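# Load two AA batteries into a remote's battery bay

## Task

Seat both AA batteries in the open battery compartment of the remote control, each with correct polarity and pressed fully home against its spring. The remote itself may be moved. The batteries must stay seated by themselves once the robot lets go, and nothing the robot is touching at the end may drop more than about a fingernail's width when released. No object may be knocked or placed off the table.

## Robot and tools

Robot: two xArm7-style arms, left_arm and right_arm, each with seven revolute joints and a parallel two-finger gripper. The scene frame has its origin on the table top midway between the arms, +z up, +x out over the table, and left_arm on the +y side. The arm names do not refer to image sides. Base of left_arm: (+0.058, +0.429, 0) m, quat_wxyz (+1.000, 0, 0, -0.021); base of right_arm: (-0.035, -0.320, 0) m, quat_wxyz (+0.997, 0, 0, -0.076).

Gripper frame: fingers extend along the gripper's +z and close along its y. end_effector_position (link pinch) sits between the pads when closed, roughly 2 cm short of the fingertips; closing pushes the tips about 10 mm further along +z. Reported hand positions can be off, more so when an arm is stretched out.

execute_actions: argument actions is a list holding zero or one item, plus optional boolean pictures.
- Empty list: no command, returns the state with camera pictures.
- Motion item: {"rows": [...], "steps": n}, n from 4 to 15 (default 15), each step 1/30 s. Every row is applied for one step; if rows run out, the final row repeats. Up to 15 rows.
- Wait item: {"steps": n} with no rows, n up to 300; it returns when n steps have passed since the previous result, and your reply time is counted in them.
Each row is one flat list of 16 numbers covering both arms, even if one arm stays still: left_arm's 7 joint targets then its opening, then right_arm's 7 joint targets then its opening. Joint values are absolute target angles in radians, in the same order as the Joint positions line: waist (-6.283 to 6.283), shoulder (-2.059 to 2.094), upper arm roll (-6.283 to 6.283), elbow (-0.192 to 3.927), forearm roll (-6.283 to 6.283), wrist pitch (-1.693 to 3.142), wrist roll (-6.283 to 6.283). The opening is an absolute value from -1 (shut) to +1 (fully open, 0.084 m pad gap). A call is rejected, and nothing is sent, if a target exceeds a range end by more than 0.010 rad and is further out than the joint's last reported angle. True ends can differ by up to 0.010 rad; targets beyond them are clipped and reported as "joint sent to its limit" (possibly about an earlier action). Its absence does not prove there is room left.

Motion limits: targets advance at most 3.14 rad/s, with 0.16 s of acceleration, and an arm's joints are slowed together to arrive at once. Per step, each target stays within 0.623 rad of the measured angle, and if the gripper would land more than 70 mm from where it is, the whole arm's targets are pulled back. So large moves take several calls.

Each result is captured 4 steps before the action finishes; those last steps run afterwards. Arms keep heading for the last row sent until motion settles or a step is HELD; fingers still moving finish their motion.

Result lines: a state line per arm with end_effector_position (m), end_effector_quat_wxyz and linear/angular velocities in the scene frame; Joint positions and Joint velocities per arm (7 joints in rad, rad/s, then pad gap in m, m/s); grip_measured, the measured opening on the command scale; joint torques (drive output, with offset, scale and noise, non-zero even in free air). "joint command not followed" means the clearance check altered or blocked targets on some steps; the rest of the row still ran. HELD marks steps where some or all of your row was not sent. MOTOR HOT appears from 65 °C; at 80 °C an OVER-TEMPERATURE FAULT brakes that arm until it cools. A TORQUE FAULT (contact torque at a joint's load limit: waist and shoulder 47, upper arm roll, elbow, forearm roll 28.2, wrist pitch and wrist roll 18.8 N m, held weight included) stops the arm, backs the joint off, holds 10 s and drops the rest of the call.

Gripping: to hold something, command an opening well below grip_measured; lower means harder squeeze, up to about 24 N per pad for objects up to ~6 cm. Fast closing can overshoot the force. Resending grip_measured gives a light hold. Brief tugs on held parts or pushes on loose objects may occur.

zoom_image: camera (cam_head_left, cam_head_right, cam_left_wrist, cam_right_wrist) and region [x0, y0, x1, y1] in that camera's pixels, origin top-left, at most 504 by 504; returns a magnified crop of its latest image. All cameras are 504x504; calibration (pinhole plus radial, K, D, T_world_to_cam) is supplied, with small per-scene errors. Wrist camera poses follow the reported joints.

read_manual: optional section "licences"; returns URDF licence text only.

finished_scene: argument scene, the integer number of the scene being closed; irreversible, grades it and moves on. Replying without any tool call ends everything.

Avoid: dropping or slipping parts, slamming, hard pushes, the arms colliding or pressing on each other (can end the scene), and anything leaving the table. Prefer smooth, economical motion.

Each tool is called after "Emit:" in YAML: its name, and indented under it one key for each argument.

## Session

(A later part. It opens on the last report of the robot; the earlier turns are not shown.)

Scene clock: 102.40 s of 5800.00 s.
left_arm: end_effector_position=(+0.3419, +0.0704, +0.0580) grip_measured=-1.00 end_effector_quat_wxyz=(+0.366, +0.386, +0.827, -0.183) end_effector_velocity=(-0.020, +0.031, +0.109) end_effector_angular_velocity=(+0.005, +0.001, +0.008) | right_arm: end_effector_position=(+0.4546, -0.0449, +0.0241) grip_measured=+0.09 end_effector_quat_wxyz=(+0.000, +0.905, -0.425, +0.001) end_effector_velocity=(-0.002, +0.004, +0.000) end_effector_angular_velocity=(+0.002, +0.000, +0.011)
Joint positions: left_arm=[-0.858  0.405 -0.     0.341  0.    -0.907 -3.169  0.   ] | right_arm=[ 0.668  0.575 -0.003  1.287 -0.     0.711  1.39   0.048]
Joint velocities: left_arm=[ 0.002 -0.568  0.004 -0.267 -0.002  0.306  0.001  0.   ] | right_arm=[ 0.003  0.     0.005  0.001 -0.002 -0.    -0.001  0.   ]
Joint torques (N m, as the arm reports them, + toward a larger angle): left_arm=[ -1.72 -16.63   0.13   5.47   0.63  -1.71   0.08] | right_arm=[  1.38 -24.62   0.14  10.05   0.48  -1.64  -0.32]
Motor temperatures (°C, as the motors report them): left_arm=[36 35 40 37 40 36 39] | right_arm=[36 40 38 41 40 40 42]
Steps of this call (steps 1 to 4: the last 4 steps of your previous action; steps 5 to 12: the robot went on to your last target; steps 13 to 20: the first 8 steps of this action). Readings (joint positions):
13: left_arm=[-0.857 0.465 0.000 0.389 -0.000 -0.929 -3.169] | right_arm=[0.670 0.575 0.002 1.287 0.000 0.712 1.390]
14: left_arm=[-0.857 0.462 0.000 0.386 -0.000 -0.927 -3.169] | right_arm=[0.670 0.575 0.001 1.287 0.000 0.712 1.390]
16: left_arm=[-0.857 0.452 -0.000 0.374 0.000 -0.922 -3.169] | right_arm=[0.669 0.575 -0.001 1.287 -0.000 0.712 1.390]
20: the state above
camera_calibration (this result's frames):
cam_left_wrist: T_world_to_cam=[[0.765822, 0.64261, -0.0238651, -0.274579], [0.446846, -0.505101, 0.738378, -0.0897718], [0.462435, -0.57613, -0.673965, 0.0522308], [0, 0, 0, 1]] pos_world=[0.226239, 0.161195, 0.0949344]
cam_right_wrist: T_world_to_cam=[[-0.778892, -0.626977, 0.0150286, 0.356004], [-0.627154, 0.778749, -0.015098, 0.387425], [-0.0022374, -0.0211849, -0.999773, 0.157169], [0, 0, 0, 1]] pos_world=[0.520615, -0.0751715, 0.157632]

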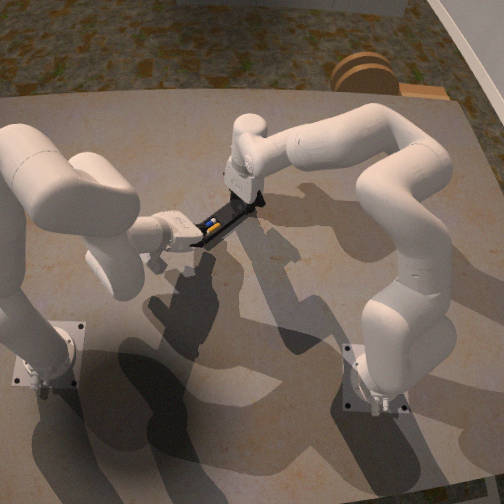

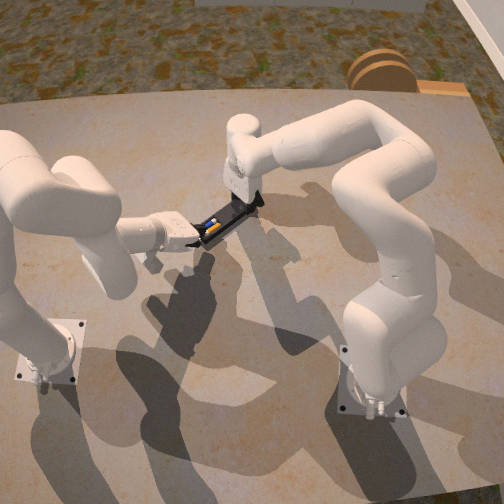

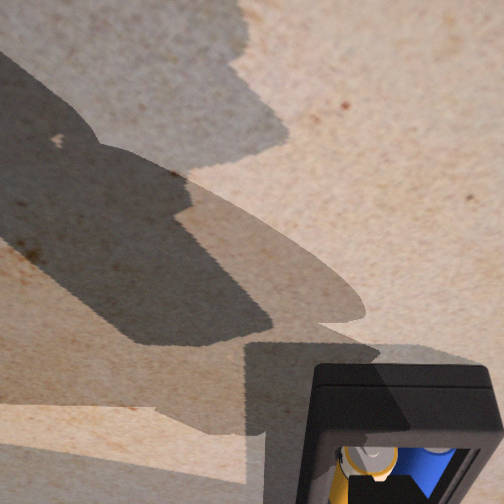

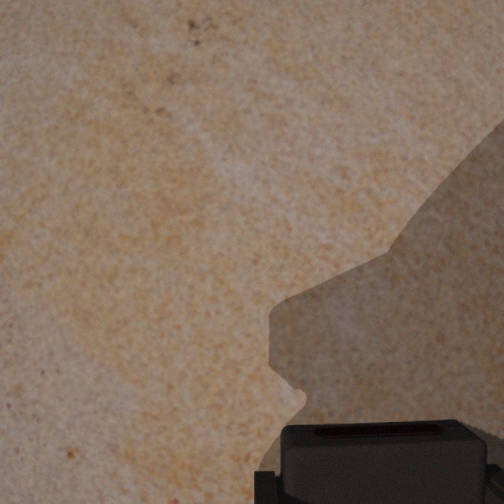

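Emit:
execute_actions:
  actions:
    - {"rows":[[-0.8575,0.177,0,0.26,0,-0.76,-3.169,-1,0.6694,0.5752,0,1.2869,0,0.7117,1.39,-0.3],[-0.8575,0.177,0,0.26,0,-0.76,-3.169,-1,0.6694,0.5752,0,1.2869,0,0.7117,1.39,-0.3],[-0.8575,0.177,0,0.26,0,-0.76,-3.169,-1,0.6694,0.5752,0,1.2869,0,0.7117,1.39,-0.3],[-0.8575,0.177,0,0.26,0,-0.76,-3.169,-1,0.6694,0.5752,0,1.2869,0,0.7117,1.39,-0.3],[-0.8575,0.177,0,0.26,0,-0.76,-3.169,-1,0.6694,0.5752,0,1.2869,0,0.7117,1.39,-0.3],[-0.8575,0.177,0,0.26,0,-0.76,-3.169,-1,0.6694,0.5752,0,1.2869,0,0.7117,1.39,-0.3],[-0.8575,0.177,0,0.26,0,-0.76,-3.169,-1,0.6694,0.5752,0,1.2869,0,0.7117,1.39,-0.3],[-0.8575,0.1807,0,0.7215,0,0.1408,-3.169,-1,0.6694,0.5752,0,1.2869,0,0.7117,1.39,-0.3]],"steps":15}

Emit:
execute_actions:
  actions:
    - {"steps":8}
  pictures: true

Scene clock: 103.20 s of 5800.00 s.
left_arm: end_effector_position=(+0.3454, +0.0666, +0.0997) grip_measured=-1.00 end_effector_quat_wxyz=(+0.354, +0.388, +0.832, -0.177) end_effector_velocity=(+0.212, -0.264, +0.017) end_effector_angular_velocity=(+0.399, +0.317, +0.005) | right_arm: end_effector_position=(+0.4531, -0.0424, +0.0241) grip_measured=+0.09 end_effector_quat_wxyz=(-0.000, +0.906, -0.423, +0.000) end_effector_velocity=(-0.000, -0.001, -0.000) end_effector_angular_velocity=(-0.001, +0.001, +0.000)
Joint positions: left_arm=[-0.858  0.18  -0.     0.316 -0.    -0.679 -3.169  0.   ] | right_arm=[ 0.669  0.575 -0.     1.287 -0.     0.712  1.39   0.048]
Joint velocities: left_arm=[ 0.002  0.057  0.002  1.22  -0.001  1.672 -0.     0.   ] | right_arm=[-0.     0.    -0.    -0.001 -0.001  0.001 -0.    -0.   ]
Joint torques (N m, as the arm reports them, + toward a larger angle): left_arm=[ -2.13 -15.72   0.29  14.32   0.47  -1.3    0.23] | right_arm=[  1.1  -24.48   0.11   9.93   0.62  -1.67  -0.31]
Motor temperatures (°C, as the motors report them): left_arm=[36 35 40 37 40 36 39] | right_arm=[36 40 38 41 40 40 42]
Steps of this call (steps 1 to 4: the last 4 steps of your previous action; steps 5 to 13: the robot went on to your last target; steps 14 to 24: the first 11 steps of this action). Readings (joint positions):
14: left_arm=[-0.858 0.370 -0.000 0.330 0.000 -0.889 -3.169] | right_arm=[0.669 0.575 -0.000 1.287 -0.000 0.712 1.390]
15: left_arm=[-0.857 0.363 0.000 0.327 0.000 -0.883 -3.169] | right_arm=[0.669 0.575 -0.000 1.287 -0.000 0.712 1.390]
17: left_arm=[-0.857 0.299 0.000 0.301 -0.000 -0.835 -3.169] | right_arm=[0.669 0.575 -0.000 1.287 -0.000 0.712 1.390]
21: left_arm=[-0.858 0.176 -0.000 0.264 0.000 -0.765 -3.169] | right_arm=[0.669 0.575 -0.000 1.287 -0.000 0.712 1.390]
24: the state above

Scene clock: 103.47 s of 5800.00 s.
left_arm: end_effector_position=(+0.3817, +0.0208, +0.0953) grip_measured=-1.00 end_effector_quat_wxyz=(+0.211, +0.410, +0.881, -0.105) end_effector_velocity=(-0.041, +0.052, -0.083) end_effector_angular_velocity=(+0.988, +0.786, +0.002) | right_arm: end_effector_position=(+0.4531, -0.0424, +0.0241) grip_measured=+0.09 end_effector_quat_wxyz=(-0.000, +0.906, -0.423, +0.000) end_effector_velocity=(+0.000, -0.000, +0.000) end_effector_angular_velocity=(+0.000, -0.001, -0.000)
Joint positions: left_arm=[-0.858  0.18  -0.     0.686  0.     0.03  -3.169  0.   ] | right_arm=[ 0.669  0.575 -0.     1.287 -0.     0.712  1.39   0.048]
Joint velocities: left_arm=[ 0.001  0.015  0.     0.654  0.     1.902 -0.001  0.   ] | right_arm=[-0. -0. -0.  0. -0. -0. -0. -0.]
Joint torques (N m, as the arm reports them, + toward a larger angle): left_arm=[ -1.6  -15.49   0.4    6.47   0.68  -2.23   0.15] | right_arm=[  1.23 -24.6    0.04   9.96   0.62  -1.63  -0.37]
Motor temperatures (°C, as the motors report them): left_arm=[36 35 40 37 40 36 39] | right_arm=[36 40 38 41 40 40 42]
Kept back: nothing.
Steps of this call (steps 1 to 4: the last 4 steps of your previous action; steps 5 to 8: the robot went on to your last target). Readings (joint positions):
1: left_arm=[-0.857 0.181 0.000 0.364 -0.000 -0.612 -3.169] | right_arm=[0.669 0.575 -0.000 1.287 -0.000 0.712 1.390]
2: left_arm=[-0.857 0.181 0.000 0.422 -0.000 -0.530 -3.169] | right_arm=[0.669 0.575 -0.000 1.287 -0.000 0.712 1.390]
4: left_arm=[-0.858 0.180 -0.000 0.538 0.000 -0.337 -3.169] | right_arm=[0.669 0.575 -0.000 1.287 -0.000 0.712 1.390]
8: the state above
camera_calibration (this result's frames):
cam_left_wrist: T_world_to_cam=[[0.761165, 0.648442, -0.0122672, -0.271833], [0.583756, -0.676748, 0.448599, -0.181179], [0.282589, -0.348619, -0.893649, 0.115192], [0, 0, 0, 1]] pos_world=[0.280122, 0.0938134, 0.180883]
cam_right_wrist: T_world_to_cam=[[-0.776165, -0.63035, 0.0150647, 0.354976], [-0.63052, 0.776063, -0.0130813, 0.385843], [-0.00344536, -0.0196518, -0.999801, 0.157812], [0, 0, 0, 1]] pos_world=[0.519346, -0.072578, 0.15748]

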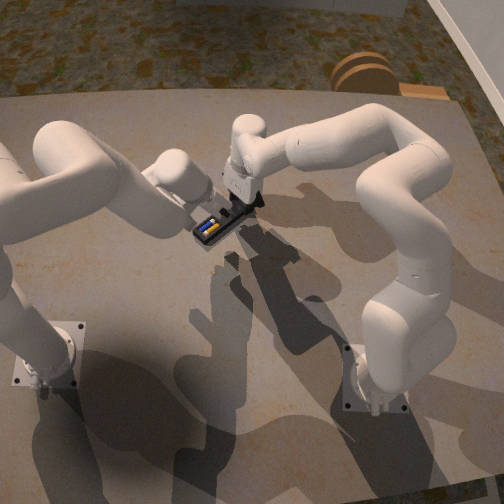

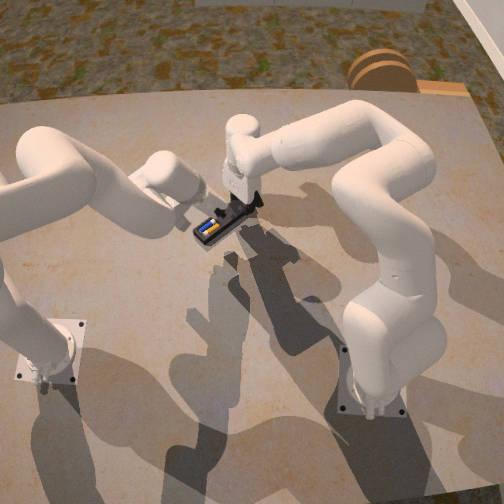

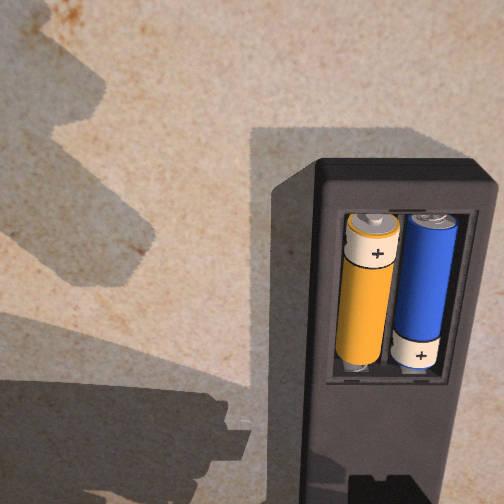

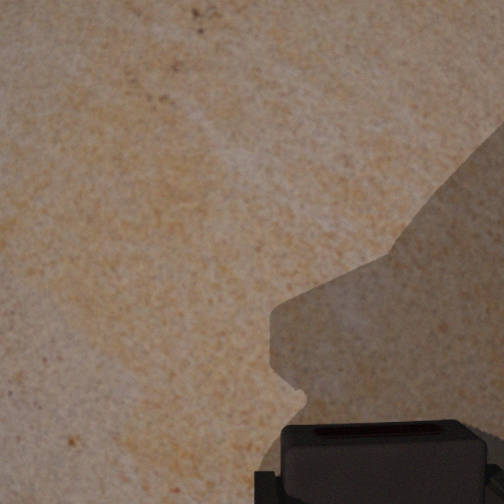

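Emit:
execute_actions:
  actions:
    - {"rows":[[-0.8575,0.145,0,0.604,0,0.059,-3.169,-1,0.6694,0.5752,0,1.2869,0,0.7117,1.39,-0.3],[-0.8575,0.145,0,0.604,0,0.059,-3.169,-1,0.6694,0.5752,0,1.2869,0,0.7117,1.39,-0.3],[-0.8575,0.145,0,0.604,0,0.059,-3.169,-1,0.6694,0.5752,0,1.2869,0,0.7117,1.39,-0.3],[-0.8575,0.145,0,0.604,0,0.059,-3.169,-1,0.6694,0.5752,0,1.2869,0,0.7117,1.39,-0.3],[-0.8575,0.145,0,0.604,0,0.059,-3.169,-1,0.6694,0.5752,0,1.2869,0,0.7117,1.39,-0.3],[-0.8575,0.145,0,0.604,0,0.059,-3.169,-1,0.6694,0.5752,0,1.2869,0,0.7117,1.39,-0.3],[-0.8575,0.190,0,0.6057,0,0.0157,-3.169,-1,0.6694,0.5752,0,1.2869,0,0.7117,1.39,-0.3],[-0.8575,0.190,0,0.6057,0,0.0157,-3.169,-1,0.6694,0.5752,0,1.2869,0,0.7117,1.39,-0.3],[-0.8575,0.190,0,0.6057,0,0.0157,-3.169,-1,0.6694,0.5752,0,1.2869,0,0.7117,1.39,-0.3],[-0.8575,0.215,0,0.607,0,-0.008,-3.169,-1,0.6694,0.5752,0,1.2869,0,0.7117,1.39,-0.3]],"steps":15}
  pictures: true

Scene clock: 104.23 s of 5800.00 s.
left_arm: end_effector_position=(+0.3593, +0.0492, +0.0596) grip_measured=-1.00 end_effector_quat_wxyz=(+0.178, +0.414, +0.888, -0.089) end_effector_velocity=(+0.002, +0.000, -0.127) end_effector_angular_velocity=(+0.006, +0.004, +0.002) | right_arm: end_effector_position=(+0.4531, -0.0424, +0.0241) grip_measured=+0.09 end_effector_quat_wxyz=(-0.000, +0.906, -0.423, +0.000) end_effector_velocity=(-0.000, -0.000, -0.000) end_effector_angular_velocity=(-0.001, +0.001, +0.001)
Joint positions: left_arm=[-0.858  0.195  0.     0.607  0.     0.011 -3.169  0.   ] | right_arm=[ 0.669  0.575 -0.     1.287 -0.     0.712  1.39   0.048]
Joint velocities: left_arm=[ 0.002  0.407  0.002  0.016  0.001 -0.384  0.     0.   ] | right_arm=[-0.    -0.     0.    -0.001 -0.     0.    -0.001  0.   ]
Joint torques (N m, as the arm reports them, + toward a larger angle): left_arm=[ -2.23 -15.21   0.17   8.43   0.49  -1.21   0.06] | right_arm=[  1.43 -24.47   0.1    9.96   0.5   -1.63  -0.28]
Motor temperatures (°C, as the motors report them): left_arm=[36 35 40 37 40 36 39] | right_arm=[36 40 38 41 40 40 42]
Steps of this call (steps 1 to 12: the robot went on to your last target; steps 13 to 23: the first 11 steps of this action). Readings (joint positions):
13: left_arm=[-0.857 0.181 0.000 0.720 -0.000 0.140 -3.169] | right_arm=[0.669 0.575 -0.000 1.287 -0.000 0.712 1.390]
14: left_arm=[-0.857 0.178 0.000 0.714 0.000 0.133 -3.169] | right_arm=[0.669 0.575 -0.000 1.287 -0.000 0.712 1.390]
16: left_arm=[-0.857 0.159 0.000 0.658 0.000 0.091 -3.169] | right_arm=[0.669 0.575 -0.000 1.287 -0.000 0.712 1.390]
20: left_arm=[-0.858 0.154 -0.000 0.601 -0.000 0.052 -3.169] | right_arm=[0.669 0.575 -0.000 1.287 -0.000 0.712 1.390]
23: the state above
camera_calibration (this result's frames):
cam_left_wrist: T_world_to_cam=[[0.760596, 0.649154, -0.00966727, -0.273527], [0.603229, -0.701125, 0.380181, -0.134596], [0.240018, -0.294996, -0.924861, 0.114044], [0, 0, 0, 1]] pos_world=[0.261863, 0.116835, 0.154002]
cam_right_wrist: T_world_to_cam=[[-0.776163, -0.630353, 0.0150665, 0.354974], [-0.630523, 0.77606, -0.0130796, 0.385841], [-0.00344773, -0.0196517, -0.999801, 0.157812], [0, 0, 0, 1]] pos_world=[0.519344, -0.0725756, 0.157479]

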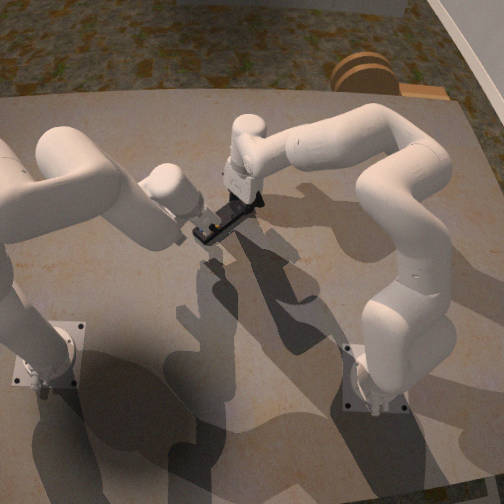

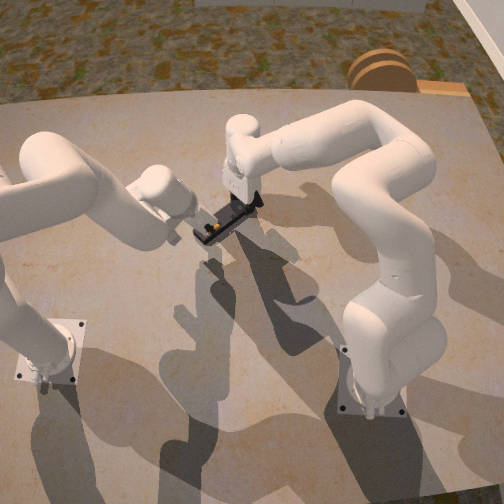

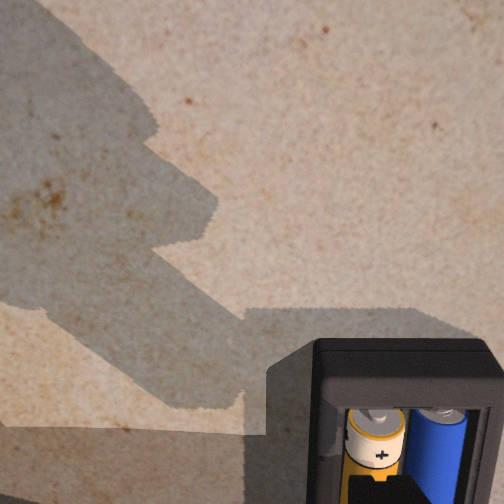

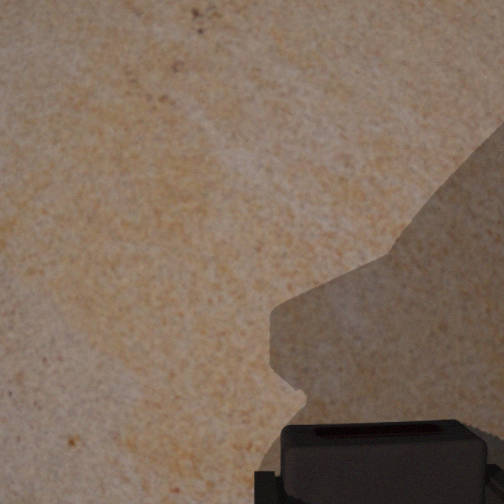

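Press down gradually.

Emit:
execute_actions:
  actions:
    - {"rows":[[-0.8575,0.225,0,0.6075,0,-0.0175,-3.169,-1,0.6694,0.5752,0,1.2869,0,0.7117,1.39,-0.3],[-0.8575,0.225,0,0.6075,0,-0.0175,-3.169,-1,0.6694,0.5752,0,1.2869,0,0.7117,1.39,-0.3],[-0.8575,0.235,0,0.608,0,-0.027,-3.169,-1,0.6694,0.5752,0,1.2869,0,0.7117,1.39,-0.3],[-0.8575,0.235,0,0.608,0,-0.027,-3.169,-1,0.6694,0.5752,0,1.2869,0,0.7117,1.39,-0.3],[-0.8575,0.243,0,0.6085,0,-0.0345,-3.169,-1,0.6694,0.5752,0,1.2869,0,0.7117,1.39,-0.3],[-0.8575,0.243,0,0.6085,0,-0.0345,-3.169,-1,0.6694,0.5752,0,1.2869,0,0.7117,1.39,-0.3],[-0.8575,0.250,0,0.6086,0,-0.0414,-3.169,-1,0.6694,0.5752,0,1.2869,0,0.7117,1.39,-0.3],[-0.8575,0.250,0,0.6086,0,-0.0414,-3.169,-1,0.6694,0.5752,0,1.2869,0,0.7117,1.39,-0.3],[-0.8575,0.256,0,0.6088,0,-0.047,-3.169,-1,0.6694,0.5752,0,1.2869,0,0.7117,1.39,-0.3]],"steps":15}
  pictures: true

Scene clock: 104.83 s of 5800.00 s.
left_arm: end_effector_position=(+0.3606, +0.0479, +0.0436) grip_measured=-1.00 end_effector_quat_wxyz=(+0.181, +0.413, +0.888, -0.090) end_effector_velocity=(-0.040, +0.036, -0.073) end_effector_angular_velocity=(+0.120, +0.099, -0.017) | right_arm: end_effector_position=(+0.4530, -0.0423, +0.0241) grip_measured=+0.09 end_effector_quat_wxyz=(+0.000, +0.906, -0.423, -0.000) end_effector_velocity=(-0.003, +0.002, -0.001) end_effector_angular_velocity=(+0.000, +0.005, +0.005)
Joint positions: left_arm=[-0.857  0.252  0.     0.612 -0.    -0.047 -3.169  0.   ] | right_arm=[0.669 0.575 0.    1.287 0.    0.712 1.39  0.048]
Joint velocities: left_arm=[-0.007  0.105 -0.011 -0.067  0.    -0.017 -0.001  0.   ] | right_arm=[ 0.001  0.     0.004 -0.003  0.001  0.001 -0.002  0.001]
Joint torques (N m, as the arm reports them, + toward a larger angle): left_arm=[ -2.02 -14.85  -0.35   6.47   0.7   -0.28   0.17] | right_arm=[  0.94 -24.62  -0.21   9.99   0.52  -1.66  -0.27]
Motor temperatures (°C, as the motors report them): left_arm=[36 35 40 37 40 36 39] | right_arm=[36 40 38 41 40 40 42]
Steps of this call (steps 1 to 4: the last 4 steps of your previous action; steps 5 to 7: the robot went on to your last target; steps 8 to 18: the first 11 steps of this action). Readings (joint positions):
8: left_arm=[-0.858 0.215 -0.000 0.608 0.000 -0.009 -3.169] | right_arm=[0.669 0.575 -0.000 1.287 -0.000 0.712 1.390]
9: left_arm=[-0.858 0.218 -0.000 0.608 0.000 -0.013 -3.169] | right_arm=[0.669 0.575 -0.000 1.287 -0.000 0.712 1.390]
11: left_arm=[-0.858 0.227 -0.000 0.608 0.000 -0.021 -3.169] | right_arm=[0.669 0.575 -0.000 1.287 -0.000 0.712 1.390]
15: left_arm=[-0.857 0.242 0.001 0.612 -0.000 -0.039 -3.169] | right_arm=[0.669 0.575 0.000 1.287 0.000 0.712 1.390]
18: the state above
camera_calibration (this result's frames):
cam_left_wrist: T_world_to_cam=[[0.760253, 0.649553, -0.00979694, -0.273804], [0.602198, -0.699011, 0.385669, -0.130171], [0.243664, -0.299106, -0.922585, 0.0973361], [0, 0, 0, 1]] pos_world=[0.262832, 0.115973, 0.137321]
cam_right_wrist: T_world_to_cam=[[-0.776105, -0.630422, 0.0151071, 0.354941], [-0.630594, 0.776004, -0.0130152, 0.385809], [-0.00351808, -0.0196276, -0.999801, 0.157838], [0, 0, 0, 1]] pos_world=[0.519315, -0.0725286, 0.157466]

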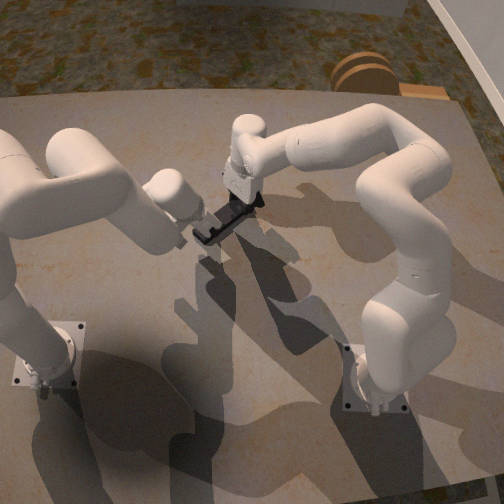

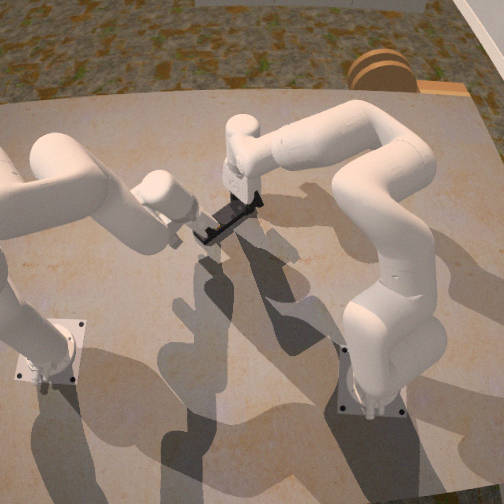

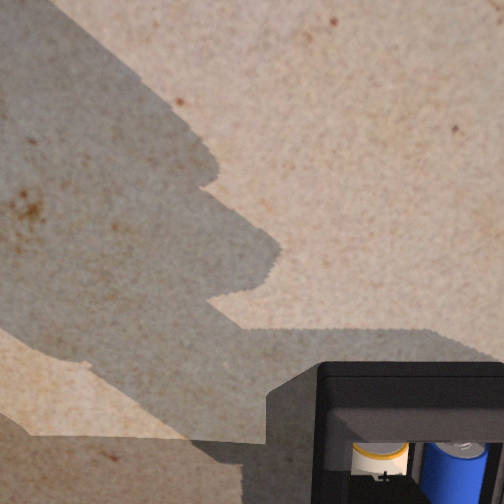

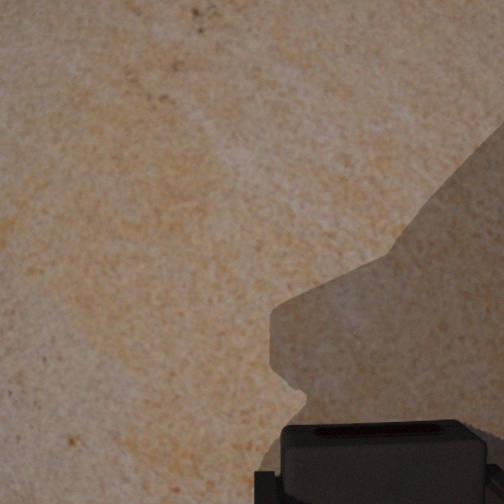

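Nearly seated; press a bit more.

Emit:
execute_actions:
  actions:
    - {"rows":[[-0.8575,0.259,0,0.6088,0,-0.050,-3.169,-1,0.6694,0.5752,0,1.2869,0,0.7117,1.39,-0.3],[-0.8575,0.259,0,0.6088,0,-0.050,-3.169,-1,0.6694,0.5752,0,1.2869,0,0.7117,1.39,-0.3],[-0.8575,0.259,0,0.6088,0,-0.050,-3.169,-1,0.6694,0.5752,0,1.2869,0,0.7117,1.39,-0.3],[-0.8575,0.263,0,0.609,0,-0.054,-3.169,-1,0.6694,0.5752,0,1.2869,0,0.7117,1.39,-0.3]],"steps":12}
  pictures: true

Scene clock: 105.23 s of 5800.00 s.
left_arm: end_effector_position=(+0.3604, +0.0482, +0.0416) grip_measured=-1.00 end_effector_quat_wxyz=(+0.181, +0.413, +0.888, -0.090) end_effector_velocity=(+0.000, +0.000, -0.002) end_effector_angular_velocity=(+0.000, +0.001, +0.003) | right_arm: end_effector_position=(+0.4530, -0.0423, +0.0241) grip_measured=+0.09 end_effector_quat_wxyz=(+0.000, +0.906, -0.423, -0.000) end_effector_velocity=(-0.001, +0.000, -0.000) end_effector_angular_velocity=(-0.000, +0.002, +0.001)
Joint positions: left_arm=[-0.857  0.258  0.     0.611 -0.    -0.055 -3.169  0.   ] | right_arm=[ 0.669  0.575  0.     1.287 -0.     0.712  1.39   0.048]
Joint velocities: left_arm=[-0.     0.006 -0.     0.001 -0.003 -0.004 -0.     0.   ] | right_arm=[ 0.001  0.     0.    -0.001  0.001  0.001 -0.001  0.   ]
Joint torques (N m, as the arm reports them, + toward a larger angle): left_arm=[-3.69 -2.02 -1.27  2.79  0.71  1.43  0.05] | right_arm=[  0.75 -24.5   -0.36  10.02   0.55  -1.84  -0.25]
Motor temperatures (°C, as the motors report them): left_arm=[36 35 40 36 40 36 39] | right_arm=[36 40 38 41 40 40 42]
Steps of this call (steps 1 to 4: the last 4 steps of your previous action; steps 5 to 12: the first 8 steps of this action). Readings (joint positions):
5: left_arm=[-0.857 0.254 0.000 0.611 -0.000 -0.049 -3.169] | right_arm=[0.669 0.575 0.000 1.287 -0.000 0.712 1.390]
6: left_arm=[-0.857 0.255 0.000 0.611 -0.000 -0.050 -3.169] | right_arm=[0.669 0.575 0.000 1.287 -0.000 0.712 1.390]
8: left_arm=[-0.857 0.256 0.000 0.611 -0.000 -0.052 -3.169] | right_arm=[0.669 0.575 0.000 1.287 -0.000 0.712 1.390]
12: the state above
camera_calibration (this result's frames):
cam_left_wrist: T_world_to_cam=[[0.760264, 0.649539, -0.00983326, -0.273827], [0.601965, -0.698728, 0.386546, -0.129018], [0.244206, -0.299796, -0.922218, 0.095467], [0, 0, 0, 1]] pos_world=[0.262532, 0.116334, 0.13522]
cam_right_wrist: T_world_to_cam=[[-0.776033, -0.63051, 0.0151426, 0.354894], [-0.630682, 0.775932, -0.0130101, 0.385801], [-0.00354661, -0.0196464, -0.999801, 0.157849], [0, 0, 0, 1]] pos_world=[0.519287, -0.0724894, 0.157462]

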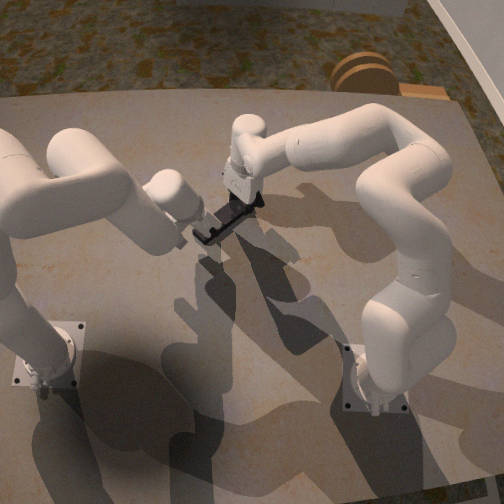

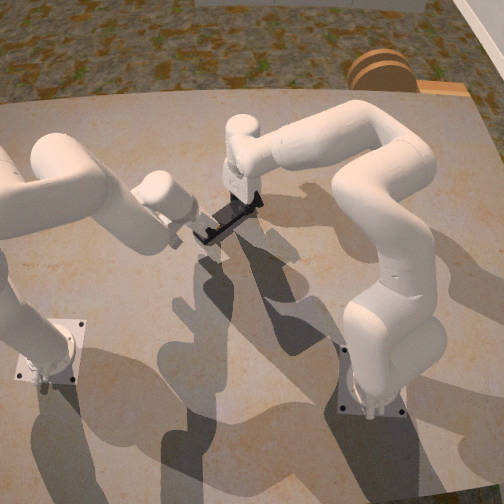

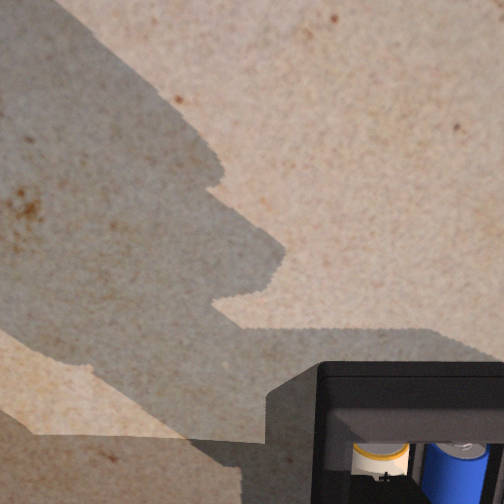

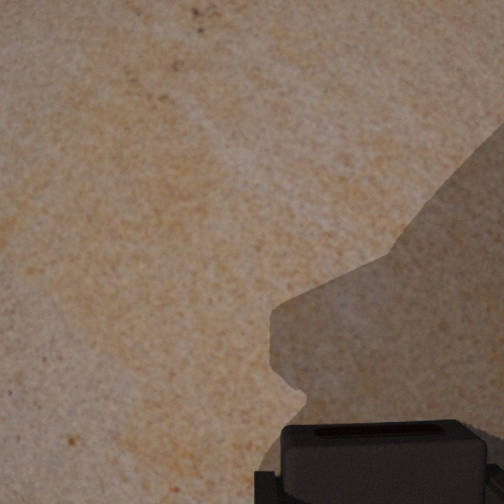

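Firm stall at z≈0.042. Lift to view pose and release the remote.

Emit:
execute_actions:
  actions:
    - {"rows":[[-0.8575,0.22,0,0.61,0,-0.01,-3.169,-1,0.6694,0.5752,0,1.2869,0,0.7117,1.39,0.2],[-0.8575,0.22,0,0.61,0,-0.01,-3.169,-1,0.6694,0.5752,0,1.2869,0,0.7117,1.39,0.4],[-0.8575,0.15,0,0.62,0,0.07,-3.169,-1,0.6694,0.5752,0,1.2869,0,0.7117,1.39,0.6],[-0.8575,0.15,0,0.62,0,0.07,-3.169,-1,0.6694,0.5752,0,1.2869,0,0.7117,1.39,0.6],[-0.8575,0.15,0,0.62,0,0.07,-3.169,-1,0.6694,0.5752,0,1.2869,0,0.7117,1.39,0.6],[-0.8575,0.1807,0,0.7215,0,0.1408,-3.169,-1,0.6694,0.5752,0,1.2869,0,0.7117,1.39,0.6],[-0.8575,0.1807,0,0.7215,0,0.1408,-3.169,-1,0.6694,0.5752,0,1.2869,0,0.7117,1.39,0.6],[-0.8575,0.1807,0,0.7215,0,0.1408,-3.169,-1,0.6694,0.5752,0,1.2869,0,0.7117,1.39,0.6],[-0.8575,0.1807,0,0.7215,0,0.1408,-3.169,-1,0.60,0.50,0,1.30,0,0.80,1.32,0.6]],"steps":15}

Emit:
execute_actions:
  actions:
    - {"steps":8}
  pictures: true

Scene clock: 105.93 s of 5800.00 s.
left_arm: end_effector_position=(+0.3773, +0.0257, +0.0889) grip_measured=-1.00 end_effector_quat_wxyz=(+0.177, +0.414, +0.888, -0.089) end_effector_velocity=(+0.054, -0.057, +0.059) end_effector_angular_velocity=(-0.081, -0.067, +0.013) | right_arm: end_effector_position=(+0.4531, -0.0506, +0.0332) grip_measured=+0.59 end_effector_quat_wxyz=(+0.005, +0.909, -0.417, -0.006) end_effector_velocity=(+0.054, -0.242, +0.292) end_effector_angular_velocity=(-0.041, +0.241, +0.208)
Joint positions: left_arm=[-0.858  0.182 -0.001  0.719  0.     0.138 -3.169  0.   ] | right_arm=[0.649 0.554 0.007 1.286 0.    0.747 1.363 0.069]
Joint velocities: left_arm=[0.005 0.033 0.009 0.22  0.    0.082 0.001 0.   ] | right_arm=[-0.579 -0.633  0.143  0.005 -0.001  0.872 -0.661 -0.   ]
Joint torques (N m, as the arm reports them, + toward a larger angle): left_arm=[ -1.89 -15.55   0.14   4.55   0.41  -0.65   0.23] | right_arm=[-26.13 -43.04 -17.28  18.54   0.4   -3.46  -0.67]
Motor temperatures (°C, as the motors report them): left_arm=[36 35 40 36 40 36 39] | right_arm=[36 40 38 41 40 40 42]
Steps of this call (steps 1 to 4: the last 4 steps of your previous action; steps 5 to 10: the robot went on to your last target; steps 11 to 21: the first 11 steps of this action). Readings (joint positions):
11: left_arm=[-0.857 0.257 0.000 0.610 -0.000 -0.054 -3.169] | right_arm=[0.669 0.575 0.000 1.287 0.000 0.712 1.390]
12: left_arm=[-0.857 0.252 0.000 0.610 -0.000 -0.045 -3.169] | right_arm=[0.669 0.575 0.000 1.287 0.000 0.712 1.390]
14: left_arm=[-0.858 0.221 -0.001 0.603 0.000 0.004 -3.169] | right_arm=[0.670 0.576 0.000 1.286 0.000 0.712 1.390]
18: left_arm=[-0.858 0.163 -0.002 0.647 0.000 0.104 -3.169] | right_arm=[0.669 0.575 0.000 1.287 0.000 0.712 1.390]
21: the state above

Scene clock: 106.20 s of 5800.00 s.
left_arm: end_effector_position=(+0.3775, +0.0261, +0.0887) grip_measured=-1.00 end_effector_quat_wxyz=(+0.176, +0.414, +0.889, -0.088) end_effector_velocity=(+0.007, -0.008, +0.014) end_effector_angular_velocity=(-0.026, -0.020, +0.001) | right_arm: end_effector_position=(+0.4700, -0.0762, +0.0632) grip_measured=+0.59 end_effector_quat_wxyz=(+0.001, +0.907, -0.422, -0.001) end_effector_velocity=(-0.064, +0.061, -0.043) end_effector_angular_velocity=(-0.006, +0.109, +0.134)
Joint positions: left_arm=[-0.858  0.182 -0.     0.72   0.     0.141 -3.169  0.   ] | right_arm=[0.6   0.501 0.001 1.298 0.    0.8   1.32  0.069]
Joint velocities: left_arm=[ 0.    -0.012  0.001  0.016 -0.001 -0.005  0.001  0.   ] | right_arm=[ 0.058  0.045  0.085 -0.044  0.001  0.012 -0.002  0.   ]
Joint torques (N m, as the arm reports them, + toward a larger angle): left_arm=[ -1.88 -16.15   0.28   9.47   0.57  -1.33   0.22] | right_arm=[ -4.07 -27.97  -4.08  12.35   0.51  -2.11  -0.31]
Motor temperatures (°C, as the motors report them): left_arm=[36 35 40 36 40 36 39] | right_arm=[36 40 38 41 40 40 42]
Kept back: nothing.
Steps of this call (steps 1 to 4: the last 4 steps of your previous action; steps 5 to 8: the robot went on to your last target). Readings (joint positions):
1: left_arm=[-0.858 0.182 -0.000 0.722 0.000 0.140 -3.169] | right_arm=[0.628 0.531 0.009 1.289 0.000 0.773 1.342]
2: left_arm=[-0.858 0.183 -0.000 0.722 0.000 0.141 -3.169] | right_arm=[0.611 0.511 0.002 1.297 0.000 0.788 1.330]
4: left_arm=[-0.858 0.183 -0.000 0.719 0.000 0.142 -3.169] | right_arm=[0.595 0.494 -0.010 1.308 -0.000 0.796 1.322]
8: the state above
camera_calibration (this result's frames):
cam_left_wrist: T_world_to_cam=[[0.760691, 0.649045, -0.00953345, -0.27217], [0.60412, -0.702512, 0.376187, -0.172718], [0.237465, -0.291921, -0.926495, 0.130809], [0, 0, 0, 1]] pos_world=[0.280317, 0.0934999, 0.183574]
cam_right_wrist: T_world_to_cam=[[-0.774785, -0.63197, 0.0179654, 0.345274], [-0.632191, 0.774725, -0.0116495, 0.42393], [-0.00655608, -0.0203834, -0.999771, 0.197698], [0, 0, 0, 1]] pos_world=[0.536814, -0.106196, 0.196389]

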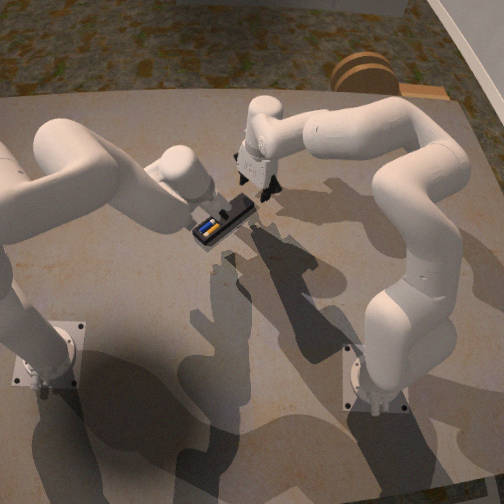

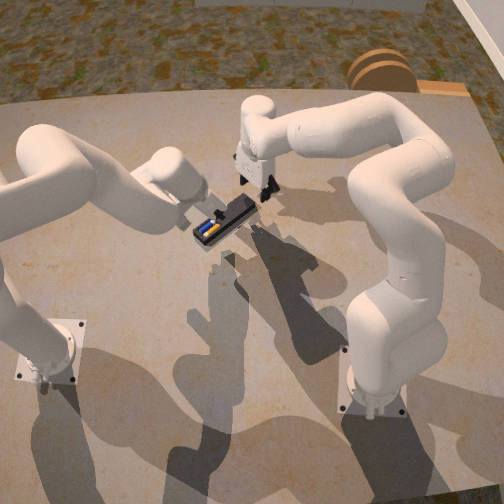

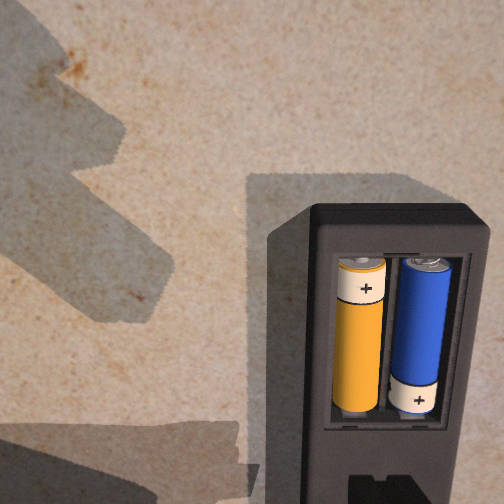

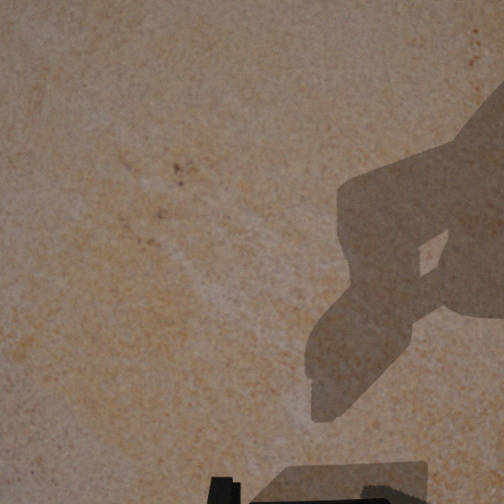

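Emit:
zoom_image:
  camera: "cam_left_wrist"
  region: [300, 230, 480, 440]

Region (300, 230, 480, 440) of cam_left_wrist's 504x504 image, scaled by 2.400, with more detail than that image has; it fills the left 432 columns of this view, and the rest is white.

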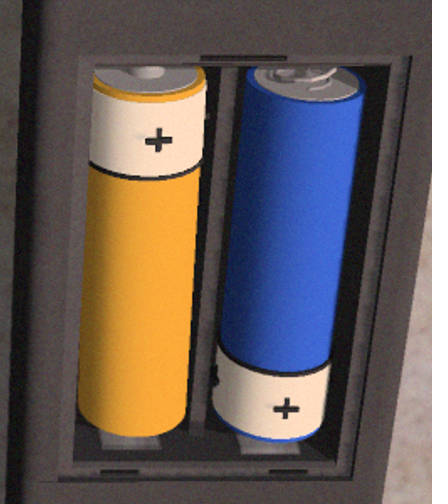

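Emit:
zoom_image:
  camera: "cam_head_left"
  region: [185, 195, 265, 255]

Region (185, 195, 265, 255) of cam_head_left's 504x504 image, scaled by 6.300, with more detail than that image has; it fills the top 378 rows of this view, and the rest is white.

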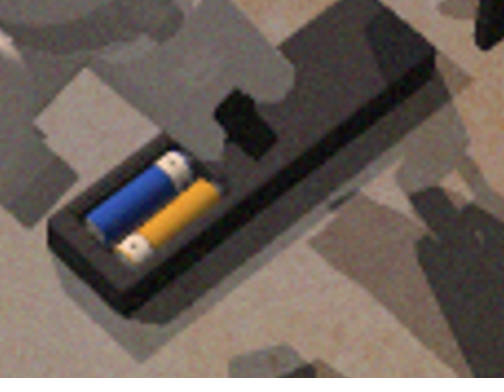

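Emit:
execute_actions:
  actions:
    - {"rows":[[-0.8545,0.235,0,0.724,0,0.089,-3.169,-1,0.52,0.40,0,1.30,0,0.90,1.24,0.6],[-0.8545,0.235,0,0.724,0,0.089,-3.169,-1,0.52,0.40,0,1.30,0,0.90,1.24,0.6],[-0.8545,0.235,0,0.724,0,0.089,-3.169,-1,0.52,0.40,0,1.30,0,0.90,1.24,0.6],[-0.8545,0.282,0,0.7262,0,0.044,-3.169,-1,0.52,0.40,0,1.30,0,0.90,1.24,0.6],[-0.8545,0.282,0,0.7262,0,0.044,-3.169,-1,0.52,0.40,0,1.30,0,0.90,1.24,0.6],[-0.8545,0.282,0,0.7262,0,0.044,-3.169,-1,0.52,0.40,0,1.30,0,0.90,1.24,0.6],[-0.8545,0.305,0,0.7275,0,0.0225,-3.169,-1,0.52,0.40,0,1.30,0,0.90,1.24,0.6],[-0.8545,0.305,0,0.7275,0,0.0225,-3.169,-1,0.52,0.40,0,1.30,0,0.90,1.24,0.6],[-0.8545,0.320,0,0.7285,0,0.0085,-3.169,-1,0.52,0.40,0,1.30,0,0.90,1.24,0.6],[-0.8545,0.320,0,0.7285,0,0.0085,-3.169,-1,0.52,0.40,0,1.30,0,0.90,1.24,0.6],[-0.8545,0.328,0,0.729,0,0.001,-3.169,-1,0.52,0.40,0,1.30,0,0.90,1.24,0.6]],"steps":15}

Emit:
execute_actions:
  actions:
    - {"steps":6}
  pictures: true

Scene clock: 107.60 s of 5800.00 s.
left_arm: end_effector_position=(+0.3803, +0.0252, +0.0437) grip_measured=-1.00 end_effector_quat_wxyz=(+0.177, +0.413, +0.889, -0.088) end_effector_velocity=(+0.017, -0.016, -0.031) end_effector_angular_velocity=(-0.070, -0.057, +0.007) | right_arm: end_effector_position=(+0.4813, -0.1201, +0.1115) grip_measured=+0.59 end_effector_quat_wxyz=(+0.001, +0.907, -0.422, -0.001) end_effector_velocity=(-0.067, +0.075, -0.056) end_effector_angular_velocity=(-0.009, +0.136, +0.157)
Joint positions: left_arm=[-0.855  0.317  0.     0.728  0.     0.013 -3.169  0.   ] | right_arm=[0.52  0.401 0.001 1.298 0.    0.9   1.24  0.069]
Joint velocities: left_arm=[ 0.001  0.147  0.005  0.026 -0.002 -0.211  0.     0.   ] | right_arm=[ 0.067  0.058  0.099 -0.057  0.003  0.015 -0.001 -0.   ]
Joint torques (N m, as the arm reports them, + toward a larger angle): left_arm=[ -1.92 -16.61  -0.08   8.52   0.61  -0.68   0.16] | right_arm=[ -5.64 -27.25  -4.28  13.25   0.37  -2.21  -0.36]
Motor temperatures (°C, as the motors report them): left_arm=[36 35 39 37 40 36 39] | right_arm=[36 40 38 42 40 40 42]
Steps of this call (steps 1 to 30: the robot went on to your last target; step 31: nothing new was sent; steps 32 to 42: the first 11 steps of this action). Readings (joint positions):
32: left_arm=[-0.857 0.181 -0.000 0.722 -0.000 0.140 -3.169] | right_arm=[0.600 0.500 0.000 1.300 0.000 0.801 1.319]
33: left_arm=[-0.857 0.188 -0.000 0.723 0.000 0.131 -3.169] | right_arm=[0.594 0.493 0.002 1.299 0.000 0.810 1.312]
35: left_arm=[-0.855 0.223 -0.000 0.726 0.000 0.098 -3.169] | right_arm=[0.555 0.444 0.010 1.292 0.000 0.866 1.269]
39: left_arm=[-0.854 0.290 0.000 0.724 -0.000 0.041 -3.169] | right_arm=[0.513 0.392 -0.011 1.308 -0.000 0.897 1.241]
42: the state above

Scene clock: 107.80 s of 5800.00 s.
left_arm: end_effector_position=(+0.3824, +0.0233, +0.0434) grip_measured=-1.00 end_effector_quat_wxyz=(+0.181, +0.412, +0.889, -0.090) end_effector_velocity=(-0.001, +0.001, -0.002) end_effector_angular_velocity=(+0.003, +0.003, +0.000) | right_arm: end_effector_position=(+0.4822, -0.1203, +0.1124) grip_measured=+0.59 end_effector_quat_wxyz=(+0.000, +0.906, -0.422, -0.000) end_effector_velocity=(+0.012, -0.016, +0.009) end_effector_angular_velocity=(-0.002, -0.020, -0.032)
Joint positions: left_arm=[-0.854  0.324  0.001  0.731 -0.    -0.    -3.169  0.   ] | right_arm=[0.52  0.401 0.    1.3   0.    0.9   1.24  0.069]
Joint velocities: left_arm=[ 0.     0.004 -0.001 -0.002 -0.001 -0.002  0.     0.   ] | right_arm=[-0.014 -0.009 -0.021  0.009 -0.001 -0.001 -0.001 -0.   ]
Joint torques (N m, as the arm reports them, + toward a larger angle): left_arm=[ -3.13 -11.53  -0.95   5.95   0.85  -0.26   0.06] | right_arm=[  1.87 -23.43   0.54  11.09   0.47  -1.68  -0.36]
Motor temperatures (°C, as the motors report them): left_arm=[36 35 39 37 40 36 39] | right_arm=[36 40 38 42 40 40 42]
Kept back: nothing.
Steps of this call (steps 1 to 4: the last 4 steps of your previous action; steps 5 to 6: the robot went on to your last target). Readings (joint positions):
1: left_arm=[-0.854 0.320 0.000 0.730 -0.000 0.006 -3.169] | right_arm=[0.522 0.402 0.004 1.297 0.000 0.901 1.240]
2: left_arm=[-0.854 0.323 0.001 0.731 -0.000 0.002 -3.169] | right_arm=[0.523 0.402 0.004 1.297 0.000 0.901 1.240]
4: left_arm=[-0.854 0.324 0.001 0.732 -0.000 0.000 -3.169] | right_arm=[0.522 0.402 0.002 1.299 0.000 0.900 1.240]
6: the state above
camera_calibration (this result's frames):
cam_left_wrist: T_world_to_cam=[[0.758132, 0.652029, -0.00971609, -0.273624], [0.604385, -0.696983, 0.385919, -0.161324], [0.244858, -0.29845, -0.922482, 0.0839727], [0, 0, 0, 1]] pos_world=[0.284384, 0.0910322, 0.137063]
cam_right_wrist: T_world_to_cam=[[-0.775411, -0.631262, 0.0156555, 0.326606], [-0.631443, 0.775316, -0.0128016, 0.466236], [-0.0040568, -0.019812, -0.999795, 0.244949], [0, 0, 0, 1]] pos_world=[0.54865, -0.150454, 0.245754]

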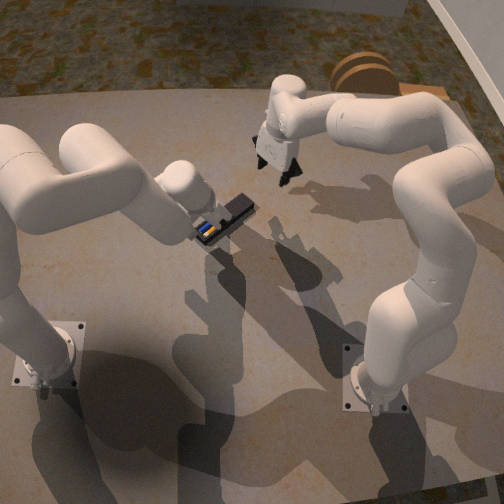

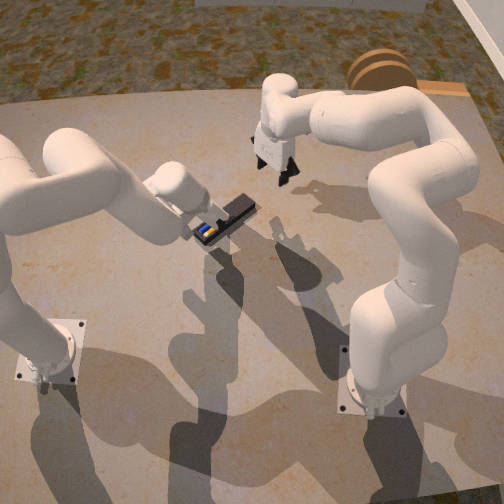

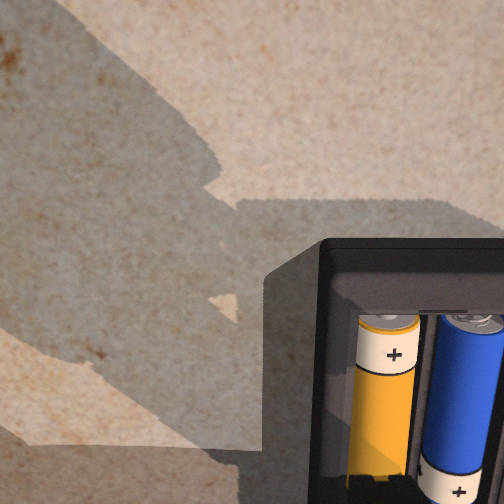

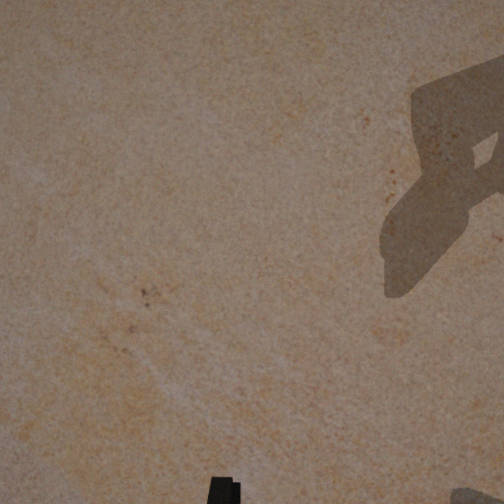

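Emit:
execute_actions:
  actions:
    - {"rows":[[-0.8545,0.333,0,0.727,0,-0.006,-3.169,-1,0.52,0.40,0,1.30,0,0.90,1.24,0.6],[-0.8545,0.333,0,0.727,0,-0.006,-3.169,-1,0.52,0.40,0,1.30,0,0.90,1.24,0.6],[-0.8545,0.338,0,0.725,0,-0.013,-3.169,-1,0.52,0.40,0,1.30,0,0.90,1.24,0.6]],"steps":12}
  pictures: true

Scene clock: 108.30 s of 5800.00 s.
left_arm: end_effector_position=(+0.3825, +0.0229, +0.0415) grip_measured=-1.00 end_effector_quat_wxyz=(+0.184, +0.412, +0.888, -0.091) end_effector_velocity=(-0.002, +0.002, +0.000) end_effector_angular_velocity=(+0.002, +0.002, -0.000) | right_arm: end_effector_position=(+0.4825, -0.1206, +0.1127) grip_measured=+0.59 end_effector_quat_wxyz=(+0.000, +0.906, -0.423, -0.000) end_effector_velocity=(+0.000, -0.001, +0.000) end_effector_angular_velocity=(+0.000, -0.001, -0.001)
Joint positions: left_arm=[-0.854  0.331  0.     0.729 -0.    -0.016 -3.169  0.   ] | right_arm=[0.52  0.4   0.    1.3   0.    0.9   1.24  0.069]
Joint velocities: left_arm=[ 0.    -0.006 -0.001 -0.007 -0.     0.001 -0.     0.   ] | right_arm=[-0.001 -0.     0.    -0.    -0.    -0.    -0.001  0.   ]
Joint torques (N m, as the arm reports them, + toward a larger angle): left_arm=[-3.66 -1.78 -1.47  1.45  0.78  2.01  0.16] | right_arm=[  0.33 -23.62  -0.52  11.42   0.4   -1.8   -0.29]
Motor temperatures (°C, as the motors report them): left_arm=[36 35 39 37 40 36 39] | right_arm=[36 40 38 42 40 40 42]
Steps of this call (steps 1 to 7: the robot went on to your last target; steps 8 to 15: the first 8 steps of this action). Readings (joint positions):
8: left_arm=[-0.854 0.326 0.000 0.731 -0.000 -0.001 -3.169] | right_arm=[0.520 0.400 0.000 1.300 0.000 0.900 1.240]
9: left_arm=[-0.854 0.327 0.000 0.730 -0.000 -0.004 -3.169] | right_arm=[0.520 0.400 0.000 1.300 0.000 0.900 1.240]
11: left_arm=[-0.854 0.330 0.000 0.730 -0.000 -0.011 -3.169] | right_arm=[0.520 0.400 0.000 1.300 0.000 0.900 1.240]
15: the state above
camera_calibration (this result's frames):
cam_left_wrist: T_world_to_cam=[[0.758433, 0.651674, -0.0100124, -0.273497], [0.602639, -0.69535, 0.391555, -0.160552], [0.248204, -0.303002, -0.9201, 0.080859], [0, 0, 0, 1]] pos_world=[0.284115, 0.091092, 0.134525]
cam_right_wrist: T_world_to_cam=[[-0.775767, -0.630838, 0.0151064, 0.326889], [-0.63101, 0.775665, -0.0130632, 0.466476], [-0.00347671, -0.0196663, -0.999801, 0.245032], [0, 0, 0, 1]] pos_world=[0.548793, -0.150796, 0.246138]

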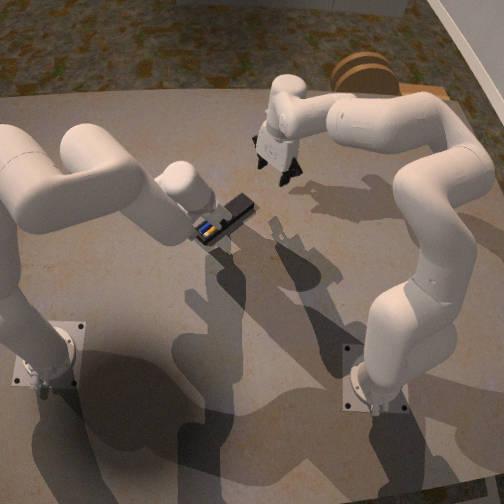

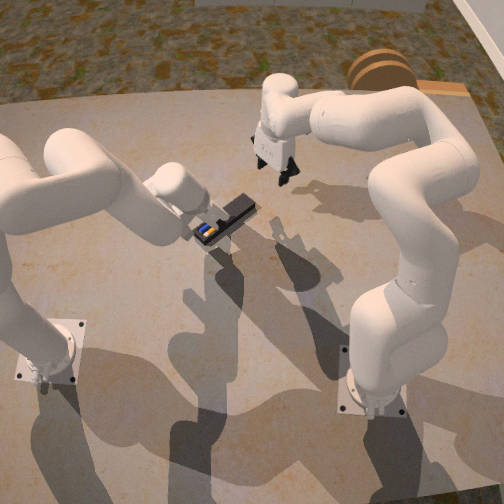

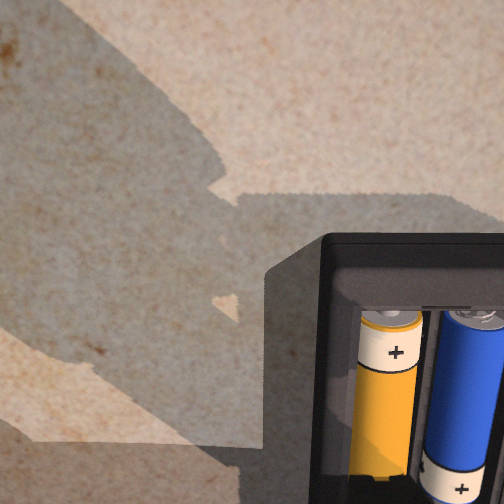

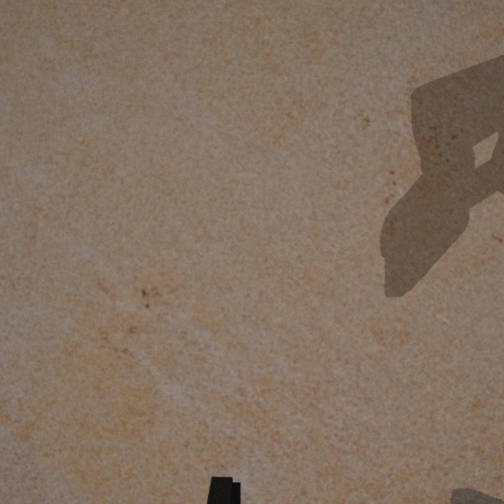

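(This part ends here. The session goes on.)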